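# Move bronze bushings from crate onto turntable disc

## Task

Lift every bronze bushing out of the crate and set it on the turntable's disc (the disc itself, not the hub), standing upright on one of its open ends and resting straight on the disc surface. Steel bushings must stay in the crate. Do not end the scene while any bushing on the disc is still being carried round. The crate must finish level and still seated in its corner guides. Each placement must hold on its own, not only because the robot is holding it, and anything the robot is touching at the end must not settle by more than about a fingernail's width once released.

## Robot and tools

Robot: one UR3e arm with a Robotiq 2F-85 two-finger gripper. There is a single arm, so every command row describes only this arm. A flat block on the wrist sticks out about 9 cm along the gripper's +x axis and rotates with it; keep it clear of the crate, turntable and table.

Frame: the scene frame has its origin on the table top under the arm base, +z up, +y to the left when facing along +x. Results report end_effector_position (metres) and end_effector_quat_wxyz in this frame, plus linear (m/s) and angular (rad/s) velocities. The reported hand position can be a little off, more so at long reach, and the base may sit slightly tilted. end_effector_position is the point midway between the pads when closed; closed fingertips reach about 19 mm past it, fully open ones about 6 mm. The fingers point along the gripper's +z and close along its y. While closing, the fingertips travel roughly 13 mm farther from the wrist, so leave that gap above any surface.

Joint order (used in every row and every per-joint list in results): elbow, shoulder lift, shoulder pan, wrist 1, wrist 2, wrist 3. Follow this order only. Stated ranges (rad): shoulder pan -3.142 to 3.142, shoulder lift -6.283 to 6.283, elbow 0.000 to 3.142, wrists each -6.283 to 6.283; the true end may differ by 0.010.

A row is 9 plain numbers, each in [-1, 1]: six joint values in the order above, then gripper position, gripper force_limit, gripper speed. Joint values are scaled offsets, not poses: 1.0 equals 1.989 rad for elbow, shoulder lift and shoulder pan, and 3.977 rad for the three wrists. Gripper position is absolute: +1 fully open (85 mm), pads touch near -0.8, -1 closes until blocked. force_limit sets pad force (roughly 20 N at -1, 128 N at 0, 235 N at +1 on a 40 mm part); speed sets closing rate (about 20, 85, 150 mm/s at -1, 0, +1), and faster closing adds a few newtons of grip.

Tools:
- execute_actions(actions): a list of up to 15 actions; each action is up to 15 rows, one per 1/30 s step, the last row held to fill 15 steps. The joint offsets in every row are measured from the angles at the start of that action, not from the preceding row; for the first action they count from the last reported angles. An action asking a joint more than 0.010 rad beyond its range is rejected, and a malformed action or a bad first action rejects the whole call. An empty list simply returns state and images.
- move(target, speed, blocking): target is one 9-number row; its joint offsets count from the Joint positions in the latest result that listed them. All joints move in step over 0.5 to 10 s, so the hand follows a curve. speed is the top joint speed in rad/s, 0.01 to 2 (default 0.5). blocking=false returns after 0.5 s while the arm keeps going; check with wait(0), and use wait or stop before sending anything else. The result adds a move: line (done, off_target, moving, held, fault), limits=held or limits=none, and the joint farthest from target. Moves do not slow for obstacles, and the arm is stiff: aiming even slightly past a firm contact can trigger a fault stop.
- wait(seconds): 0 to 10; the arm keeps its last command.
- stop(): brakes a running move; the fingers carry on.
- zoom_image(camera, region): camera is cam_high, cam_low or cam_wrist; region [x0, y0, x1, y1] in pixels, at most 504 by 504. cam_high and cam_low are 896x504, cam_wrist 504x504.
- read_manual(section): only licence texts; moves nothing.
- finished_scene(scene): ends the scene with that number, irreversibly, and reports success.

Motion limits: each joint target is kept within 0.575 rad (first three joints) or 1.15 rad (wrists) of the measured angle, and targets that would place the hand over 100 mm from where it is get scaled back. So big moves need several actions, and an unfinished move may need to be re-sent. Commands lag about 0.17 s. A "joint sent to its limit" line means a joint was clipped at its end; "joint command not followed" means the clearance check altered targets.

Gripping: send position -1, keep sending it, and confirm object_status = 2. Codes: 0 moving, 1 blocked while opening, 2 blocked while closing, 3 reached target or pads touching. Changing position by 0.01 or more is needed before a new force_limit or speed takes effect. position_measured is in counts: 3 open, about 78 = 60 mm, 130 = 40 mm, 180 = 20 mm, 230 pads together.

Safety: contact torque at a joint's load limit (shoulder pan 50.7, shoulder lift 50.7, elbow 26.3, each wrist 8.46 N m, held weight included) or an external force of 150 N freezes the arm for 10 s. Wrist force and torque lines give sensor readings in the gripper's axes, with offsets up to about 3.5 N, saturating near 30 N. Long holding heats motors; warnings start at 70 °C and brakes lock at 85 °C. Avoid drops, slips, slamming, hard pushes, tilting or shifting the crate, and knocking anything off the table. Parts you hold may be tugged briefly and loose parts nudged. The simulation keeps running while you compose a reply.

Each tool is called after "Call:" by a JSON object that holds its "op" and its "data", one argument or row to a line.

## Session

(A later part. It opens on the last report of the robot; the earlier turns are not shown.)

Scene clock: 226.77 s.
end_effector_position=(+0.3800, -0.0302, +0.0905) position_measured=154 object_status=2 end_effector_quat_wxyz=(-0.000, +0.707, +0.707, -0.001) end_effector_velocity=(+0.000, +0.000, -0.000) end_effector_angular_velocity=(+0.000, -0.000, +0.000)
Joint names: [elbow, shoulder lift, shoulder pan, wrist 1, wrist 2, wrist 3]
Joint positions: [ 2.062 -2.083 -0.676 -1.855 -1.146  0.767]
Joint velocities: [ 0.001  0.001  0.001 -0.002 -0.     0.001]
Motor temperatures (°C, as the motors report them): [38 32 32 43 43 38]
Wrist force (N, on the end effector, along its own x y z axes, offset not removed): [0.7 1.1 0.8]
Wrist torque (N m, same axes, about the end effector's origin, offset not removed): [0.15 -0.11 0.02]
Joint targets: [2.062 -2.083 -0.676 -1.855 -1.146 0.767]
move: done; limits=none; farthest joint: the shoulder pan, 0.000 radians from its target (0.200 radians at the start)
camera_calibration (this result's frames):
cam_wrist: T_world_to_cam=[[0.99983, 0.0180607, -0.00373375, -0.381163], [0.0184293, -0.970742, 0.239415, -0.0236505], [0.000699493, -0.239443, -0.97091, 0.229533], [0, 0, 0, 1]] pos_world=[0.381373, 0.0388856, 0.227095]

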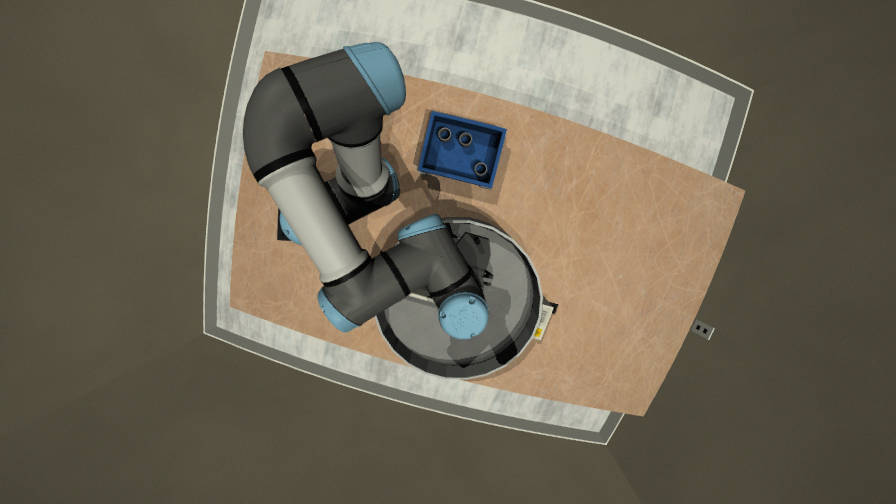

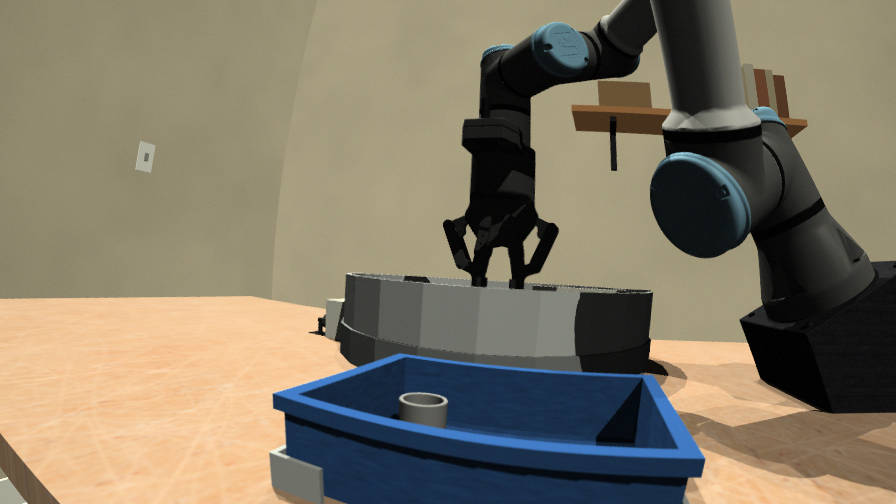

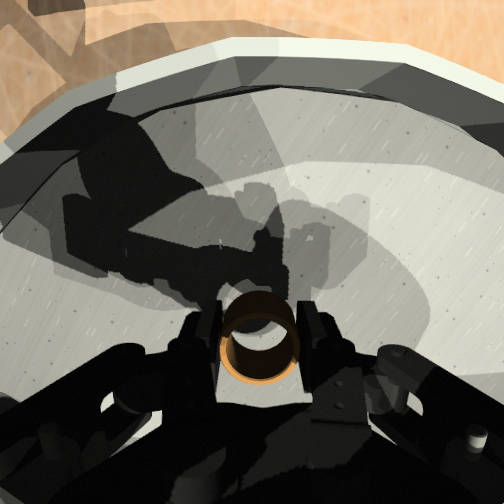

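Call:
{"op": "move", "data": {
  "target": [0.0205,0.0098,0.0142,-0.019,-0.0018,0.008,-1,-0.6,-0.6],
  "speed": 0.05
}}

Call:
{"op": "execute_actions", "data": {
  "actions": [
    [[0,0,0,0,0,0,0.07,-0.6,0.5]]
  ]
}}

Call:
{"op": "move", "data": {
  "target": [-0.1653,-0.0708,-0.1145,0.1457,0.0149,-0.0618,0.07,-0.6,0],
  "speed": 0.6
}}

Call:
{"op": "move", "data": {
  "target": [0.1936,0.011,0.7888,-0.1715,-0.1672,0.14,0.07,-0.6,0],
  "speed": 1
}}

Call:
{"op": "wait", "data": {
  "seconds": 10
}}

Call:
{"op": "wait", "data": {
  "seconds": 10
}}

Scene clock: 233.40 s.
end_effector_position=(+0.3795, -0.0278, +0.0804) position_measured=154 object_status=2 end_effector_quat_wxyz=(+0.001, +0.707, +0.707, -0.000) end_effector_velocity=(-0.000, -0.000, -0.000) end_effector_angular_velocity=(-0.001, -0.000, -0.001)
Joint names: [elbow, shoulder lift, shoulder pan, wrist 1, wrist 2, wrist 3]
Joint positions: [ 2.103 -2.064 -0.648 -1.93  -1.153  0.798]
Joint velocities: [ 0.001  0.    -0.    -0.003 -0.001  0.001]
Motor temperatures (°C, as the motors report them): [38 32 32 43 43 38]
Wrist force (N, on the end effector, along its own x y z axes, offset not removed): [0.6 0.9 -0.1]
Wrist torque (N m, same axes, about the end effector's origin, offset not removed): [0.07 -0.14 0.00]
Joint targets: [2.103 -2.064 -0.648 -1.930 -1.153 0.798]
move: done; limits=none; farthest joint: the wrist 1, 0.001 radians from its target (0.076 radians at the start)
camera_calibration (this result's frames):
cam_wrist: T_world_to_cam=[[0.999855, 0.0170296, -0.000579084, -0.380976], [0.0166691, -0.970512, 0.240477, -0.0182643], [0.00353323, -0.240452, -0.970655, 0.219208], [0, 0, 0, 1]] pos_world=[0.380451, 0.041471, 0.216947]

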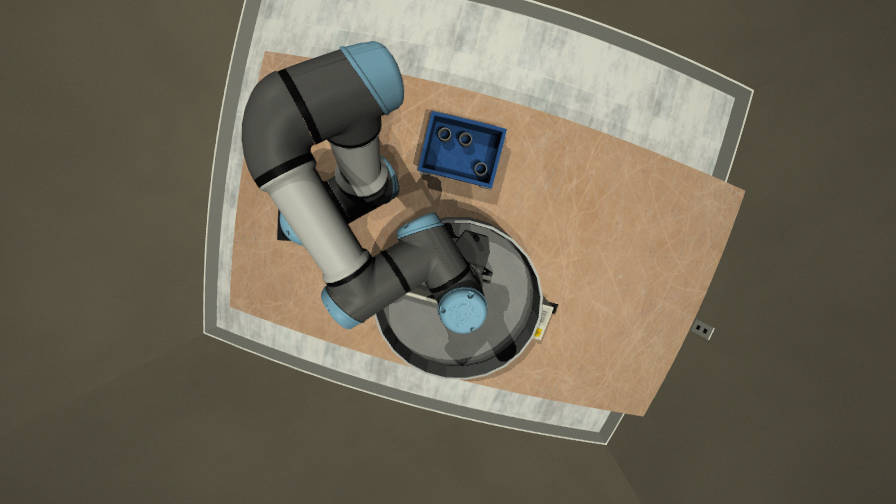

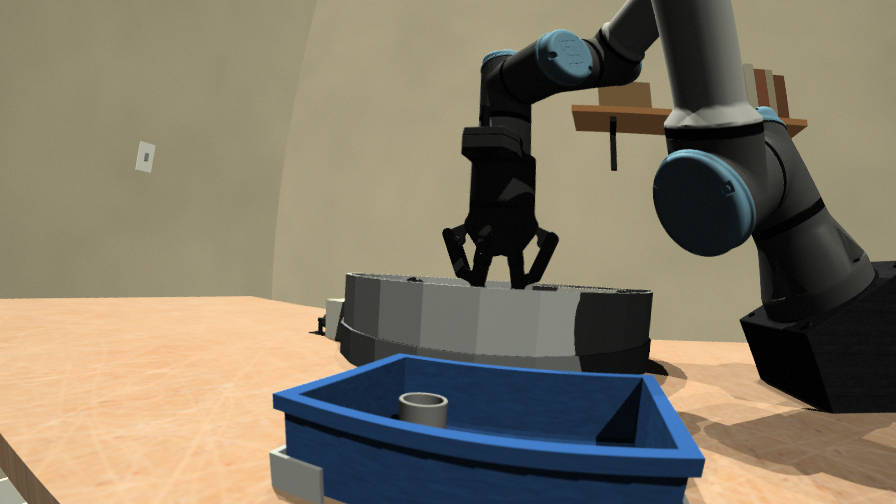

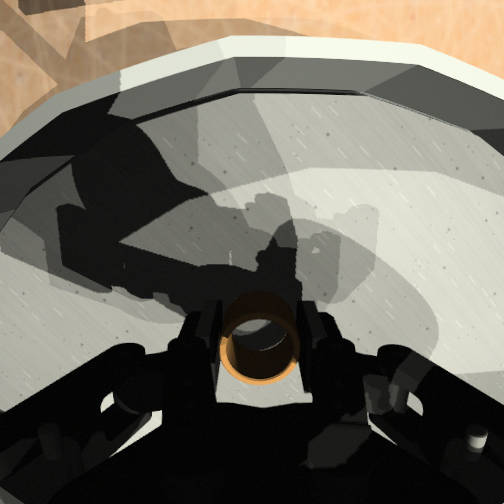

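Scene clock: 233.90 s.
end_effector_position=(+0.3794, -0.0278, +0.0804) position_measured=121 object_status=0 end_effector_quat_wxyz=(+0.001, +0.707, +0.707, -0.000) end_effector_velocity=(-0.000, -0.000, -0.000) end_effector_angular_velocity=(+0.000, +0.001, -0.001)
Joint names: [elbow, shoulder lift, shoulder pan, wrist 1, wrist 2, wrist 3]
Joint positions: [ 2.103 -2.064 -0.648 -1.93  -1.153  0.798]
Joint velocities: [ 0.001  0.    -0.001  0.    -0.    -0.   ]
Motor temperatures (°C, as the motors report them): [38 32 32 43 43 38]
Wrist force (N, on the end effector, along its own x y z axes, offset not removed): [0.7 1.1 -0.3]
Wrist torque (N m, same axes, about the end effector's origin, offset not removed): [0.13 -0.13 0.01]
Joint targets: [2.103 -2.064 -0.648 -1.930 -1.153 0.798]
camera_calibration (this result's frames):
cam_wrist: T_world_to_cam=[[0.999855, 0.0170288, -0.000575255, -0.380976], [0.0166674, -0.970511, 0.24048, -0.018258], [0.00353679, -0.240454, -0.970654, 0.219195], [0, 0, 0, 1]] pos_world=[0.380449, 0.0414743, 0.216934]

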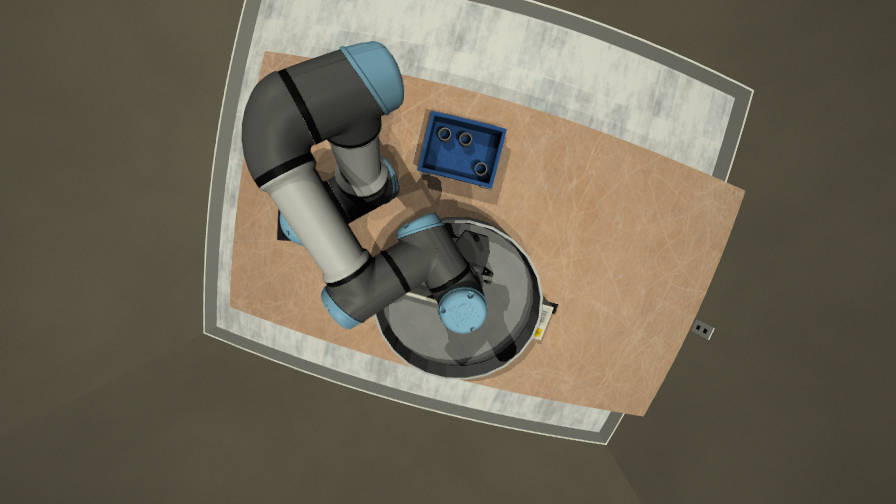

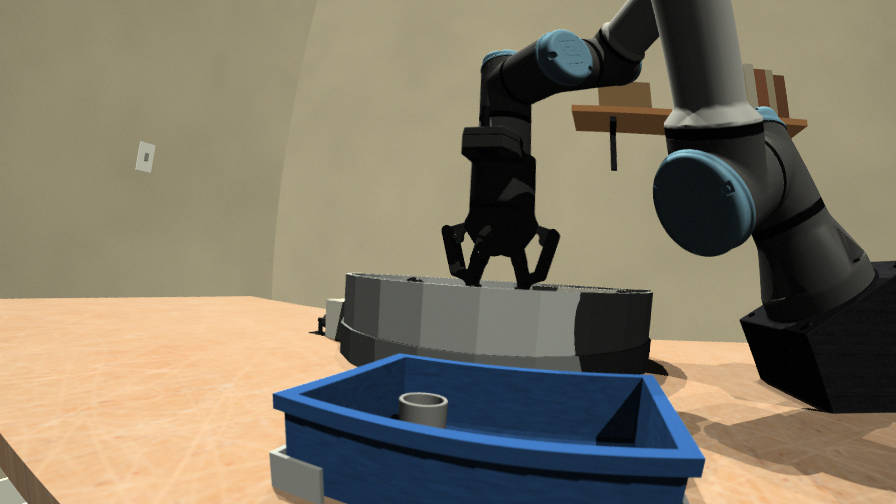

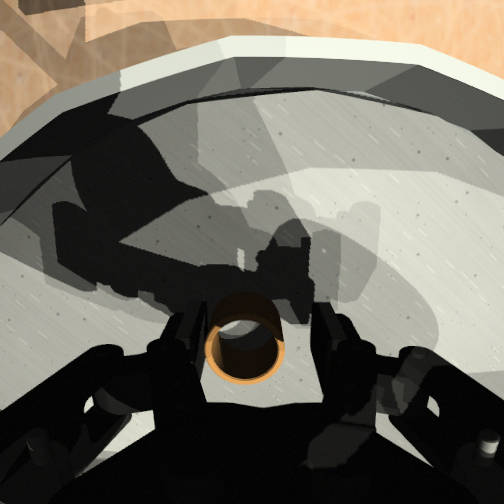

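Scene clock: 235.53 s.
end_effector_position=(+0.3803, -0.0302, +0.1603) position_measured=121 object_status=3 end_effector_quat_wxyz=(-0.001, +0.707, +0.707, -0.000) end_effector_velocity=(+0.000, +0.000, +0.000) end_effector_angular_velocity=(-0.000, -0.000, +0.001)
Joint names: [elbow, shoulder lift, shoulder pan, wrist 1, wrist 2, wrist 3]
Joint positions: [ 1.774 -2.205 -0.875 -1.351 -1.094  0.553]
Joint velocities: [-0.002 -0.001 -0.001  0.003  0.    -0.001]
Motor temperatures (°C, as the motors report them): [38 32 32 43 43 38]
Wrist force (N, on the end effector, along its own x y z axes, offset not removed): [0.5 0.8 0.1]
Wrist torque (N m, same axes, about the end effector's origin, offset not removed): [0.06 -0.09 0.02]
Joint targets: [1.774 -2.205 -0.875 -1.350 -1.094 0.553]
move: done; limits=none; farthest joint: the shoulder pan, 0.001 radians from its target (0.228 radians at the start)
camera_calibration (this result's frames):
cam_wrist: T_world_to_cam=[[0.999845, 0.0172889, -0.00337744, -0.38123], [0.0175958, -0.971064, 0.238172, -0.0398069], [0.000838028, -0.238194, -0.971217, 0.297297], [0, 0, 0, 1]] pos_world=[0.381622, 0.0387503, 0.296933]

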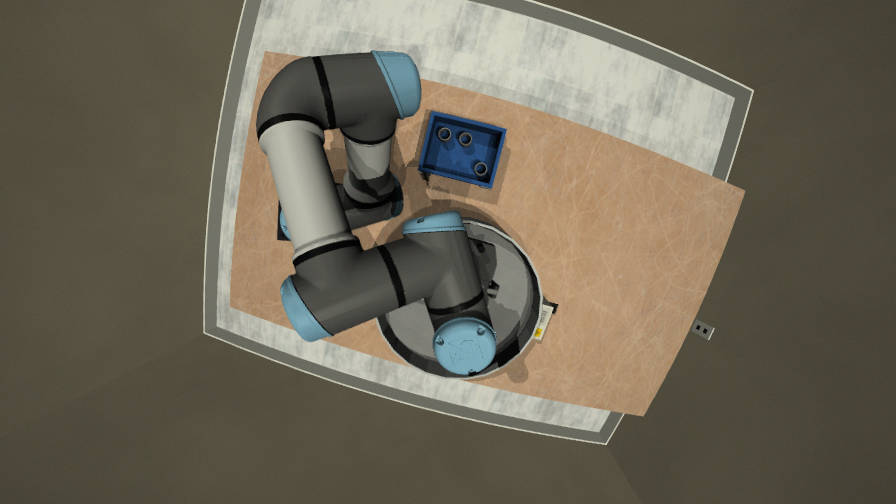

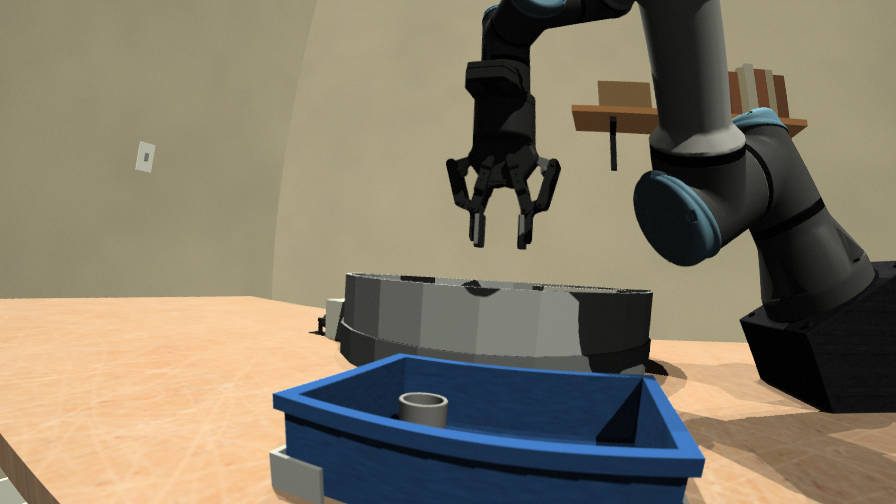

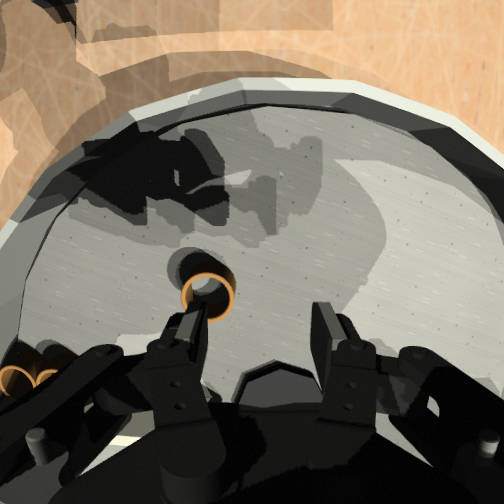

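Scene clock: 237.90 s.
end_effector_position=(+0.2513, +0.2069, +0.1502) position_measured=121 object_status=3 end_effector_quat_wxyz=(-0.000, +0.323, +0.946, -0.001) end_effector_velocity=(-0.001, +0.000, +0.000) end_effector_angular_velocity=(+0.001, -0.000, +0.002)
Joint names: [elbow, shoulder lift, shoulder pan, wrist 1, wrist 2, wrist 3]
Joint positions: [ 2.159 -2.183  0.693 -2.033 -1.759  1.109]
Joint velocities: [ 0.001  0.     0.004 -0.001 -0.001  0.001]
Motor temperatures (°C, as the motors report them): [38 32 32 43 43 38]
Wrist force (N, on the end effector, along its own x y z axes, offset not removed): [0.2 2.0 -0.8]
Wrist torque (N m, same axes, about the end effector's origin, offset not removed): [0.31 -0.06 0.00]
Joint targets: [2.159 -2.183 0.693 -2.033 -1.759 1.110]
move: done; limits=none; farthest joint: the shoulder pan, 0.000 radians from its target (1.569 radians at the start)
camera_calibration (this result's frames):
cam_wrist: T_world_to_cam=[[0.596492, 0.802609, -0.00416972, -0.317425], [0.77994, -0.578403, 0.239047, -0.0778118], [0.18945, -0.145842, -0.970999, 0.277599], [0, 0, 0, 1]] pos_world=[0.197439, 0.250247, 0.286825]

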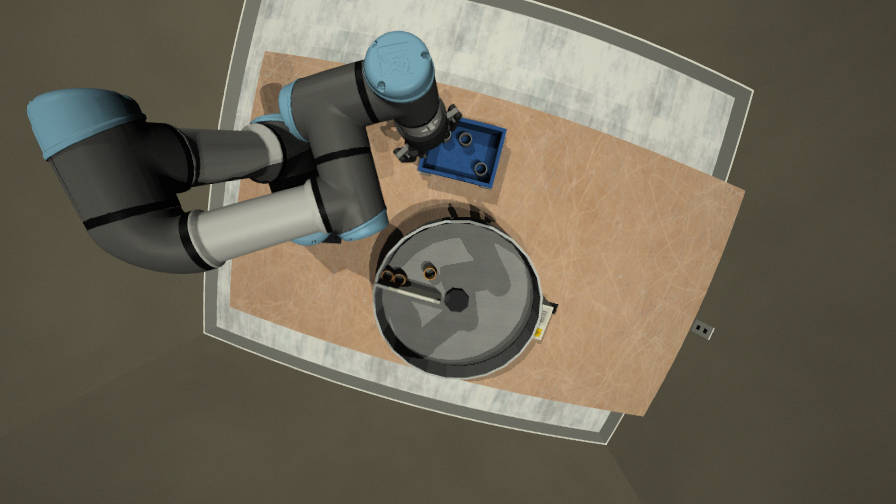

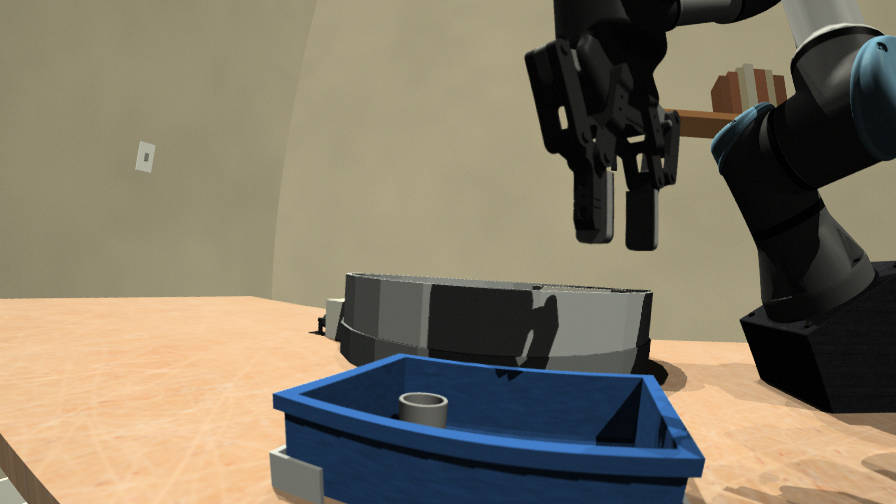

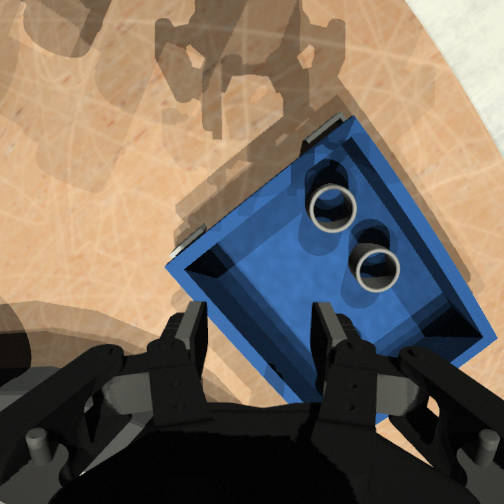

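Scene clock: 247.90 s.
end_effector_position=(+0.2512, +0.2070, +0.1502) position_measured=121 object_status=3 end_effector_quat_wxyz=(-0.000, +0.323, +0.947, -0.001) end_effector_velocity=(+0.000, -0.000, +0.000) end_effector_angular_velocity=(+0.000, -0.001, -0.001)
Joint names: [elbow, shoulder lift, shoulder pan, wrist 1, wrist 2, wrist 3]
Joint positions: [ 2.159 -2.183  0.693 -2.033 -1.759  1.11 ]
Joint velocities: [-0.    -0.    -0.001 -0.     0.    -0.   ]
Motor temperatures (°C, as the motors report them): [38 32 32 43 43 38]
Wrist force (N, on the end effector, along its own x y z axes, offset not removed): [0.4 1.1 -0.1]
Wrist torque (N m, same axes, about the end effector's origin, offset not removed): [0.12 -0.08 0.01]
Joint targets: [2.159 -2.183 0.693 -2.033 -1.759 1.110]
wait: 10.00 s; at rest by 0.17 s
camera_calibration (this result's frames):
cam_wrist: T_world_to_cam=[[0.596386, 0.802688, -0.00408377, -0.317436], [0.78, -0.578313, 0.239068, -0.0778106], [0.189535, -0.145762, -0.970994, 0.277585], [0, 0, 0, 1]] pos_world=[0.197394, 0.250264, 0.28684]

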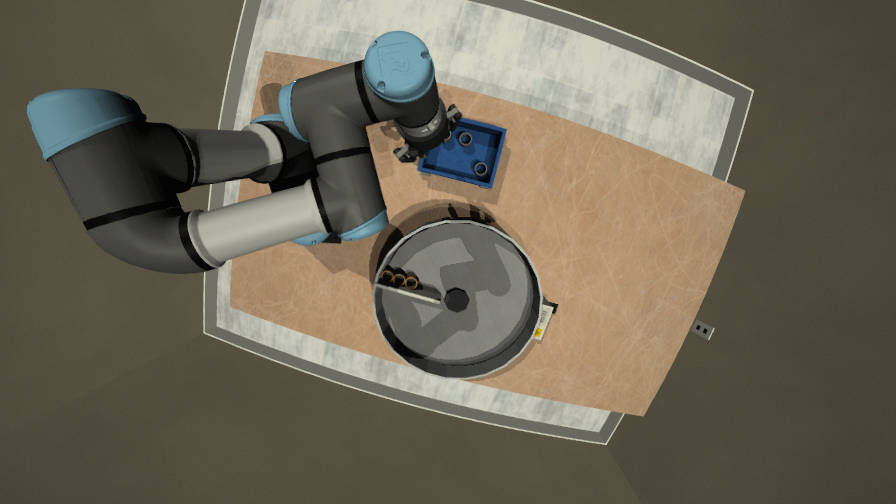

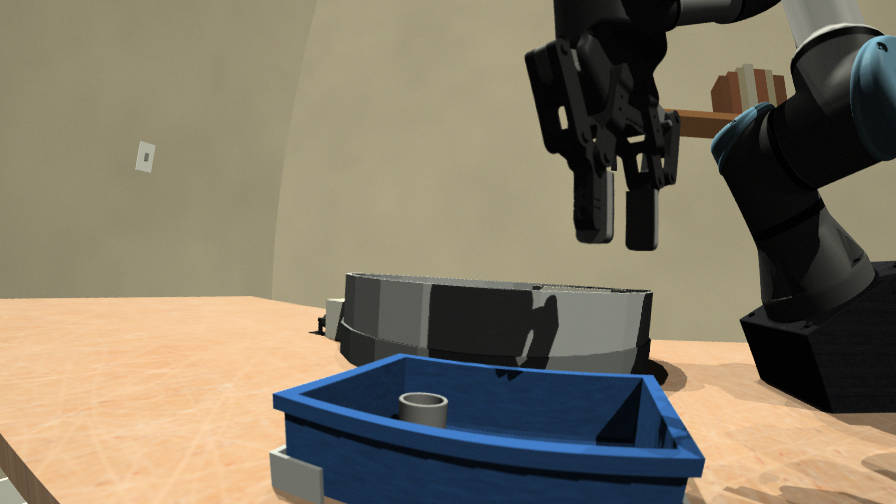

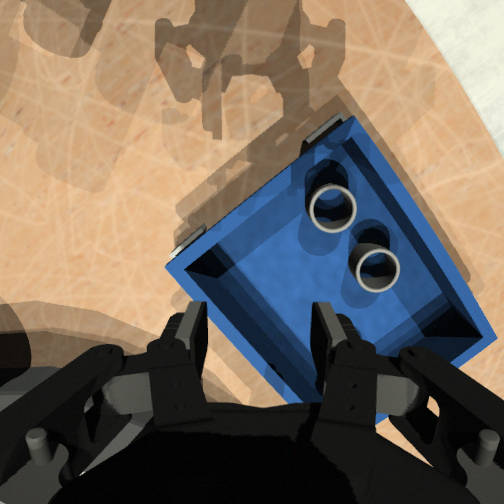

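Scene clock: 257.90 s.
end_effector_position=(+0.2512, +0.2070, +0.1502) position_measured=121 object_status=3 end_effector_quat_wxyz=(-0.000, +0.323, +0.947, -0.001) end_effector_velocity=(-0.000, -0.000, -0.000) end_effector_angular_velocity=(-0.001, +0.001, -0.001)
Joint names: [elbow, shoulder lift, shoulder pan, wrist 1, wrist 2, wrist 3]
Joint positions: [ 2.159 -2.183  0.693 -2.033 -1.759  1.11 ]
Joint velocities: [ 0.001 -0.    -0.001 -0.     0.    -0.   ]
Motor temperatures (°C, as the motors report them): [38 32 32 43 43 38]
Wrist force (N, on the end effector, along its own x y z axes, offset not removed): [0.3 2.2 0.0]
Wrist torque (N m, same axes, about the end effector's origin, offset not removed): [0.30 -0.08 0.00]
Joint targets: [2.159 -2.183 0.693 -2.033 -1.759 1.110]
wait: 10.00 s; at rest by 0.17 s
camera_calibration (this result's frames):
cam_wrist: T_world_to_cam=[[0.596386, 0.802688, -0.00408381, -0.317436], [0.78, -0.578313, 0.239067, -0.0778106], [0.189535, -0.145762, -0.970994, 0.277585], [0, 0, 0, 1]] pos_world=[0.197394, 0.250264, 0.28684]

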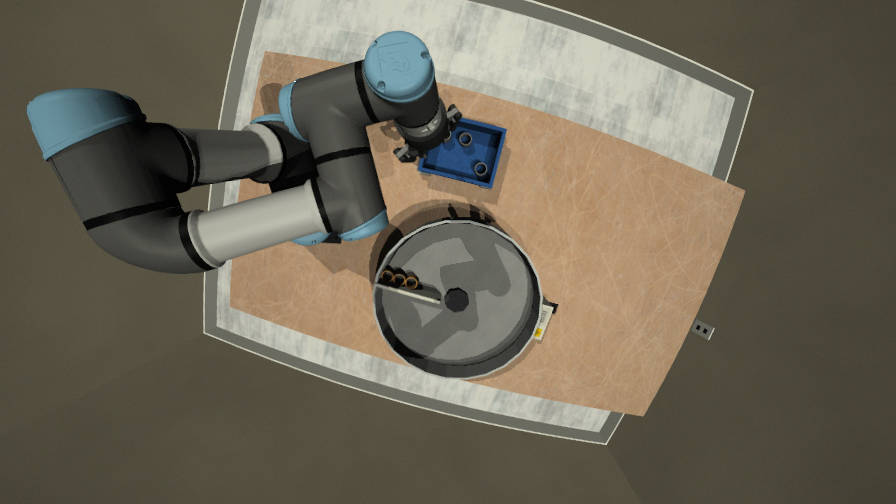

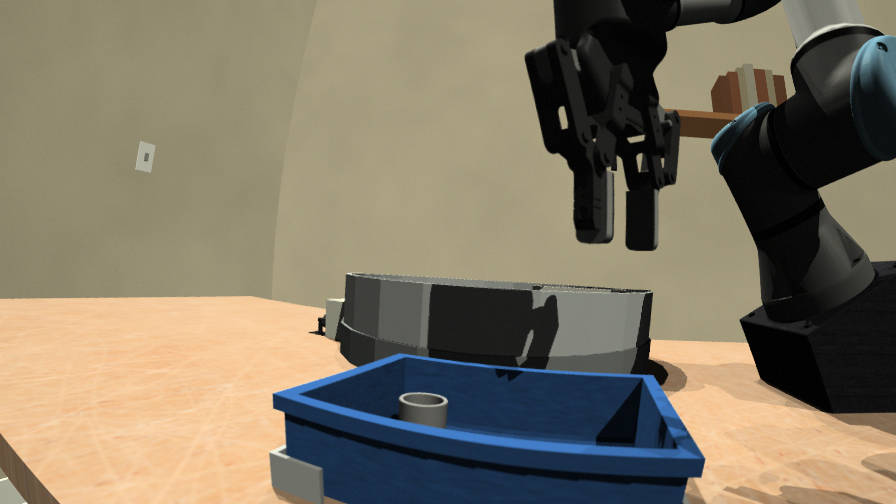

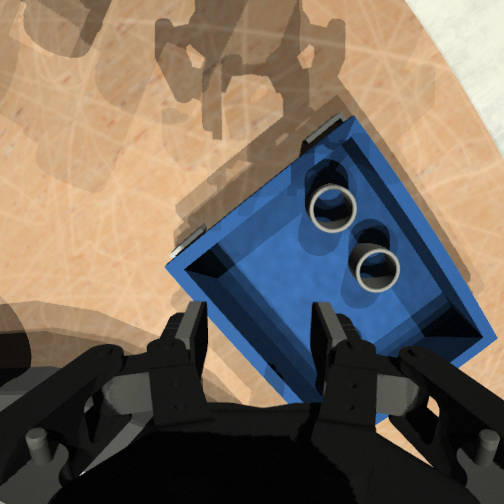

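All parked.

Call:
{"op": "finished_scene", "data": {
  "scene": 1
}}

The scene is finished: the task was done.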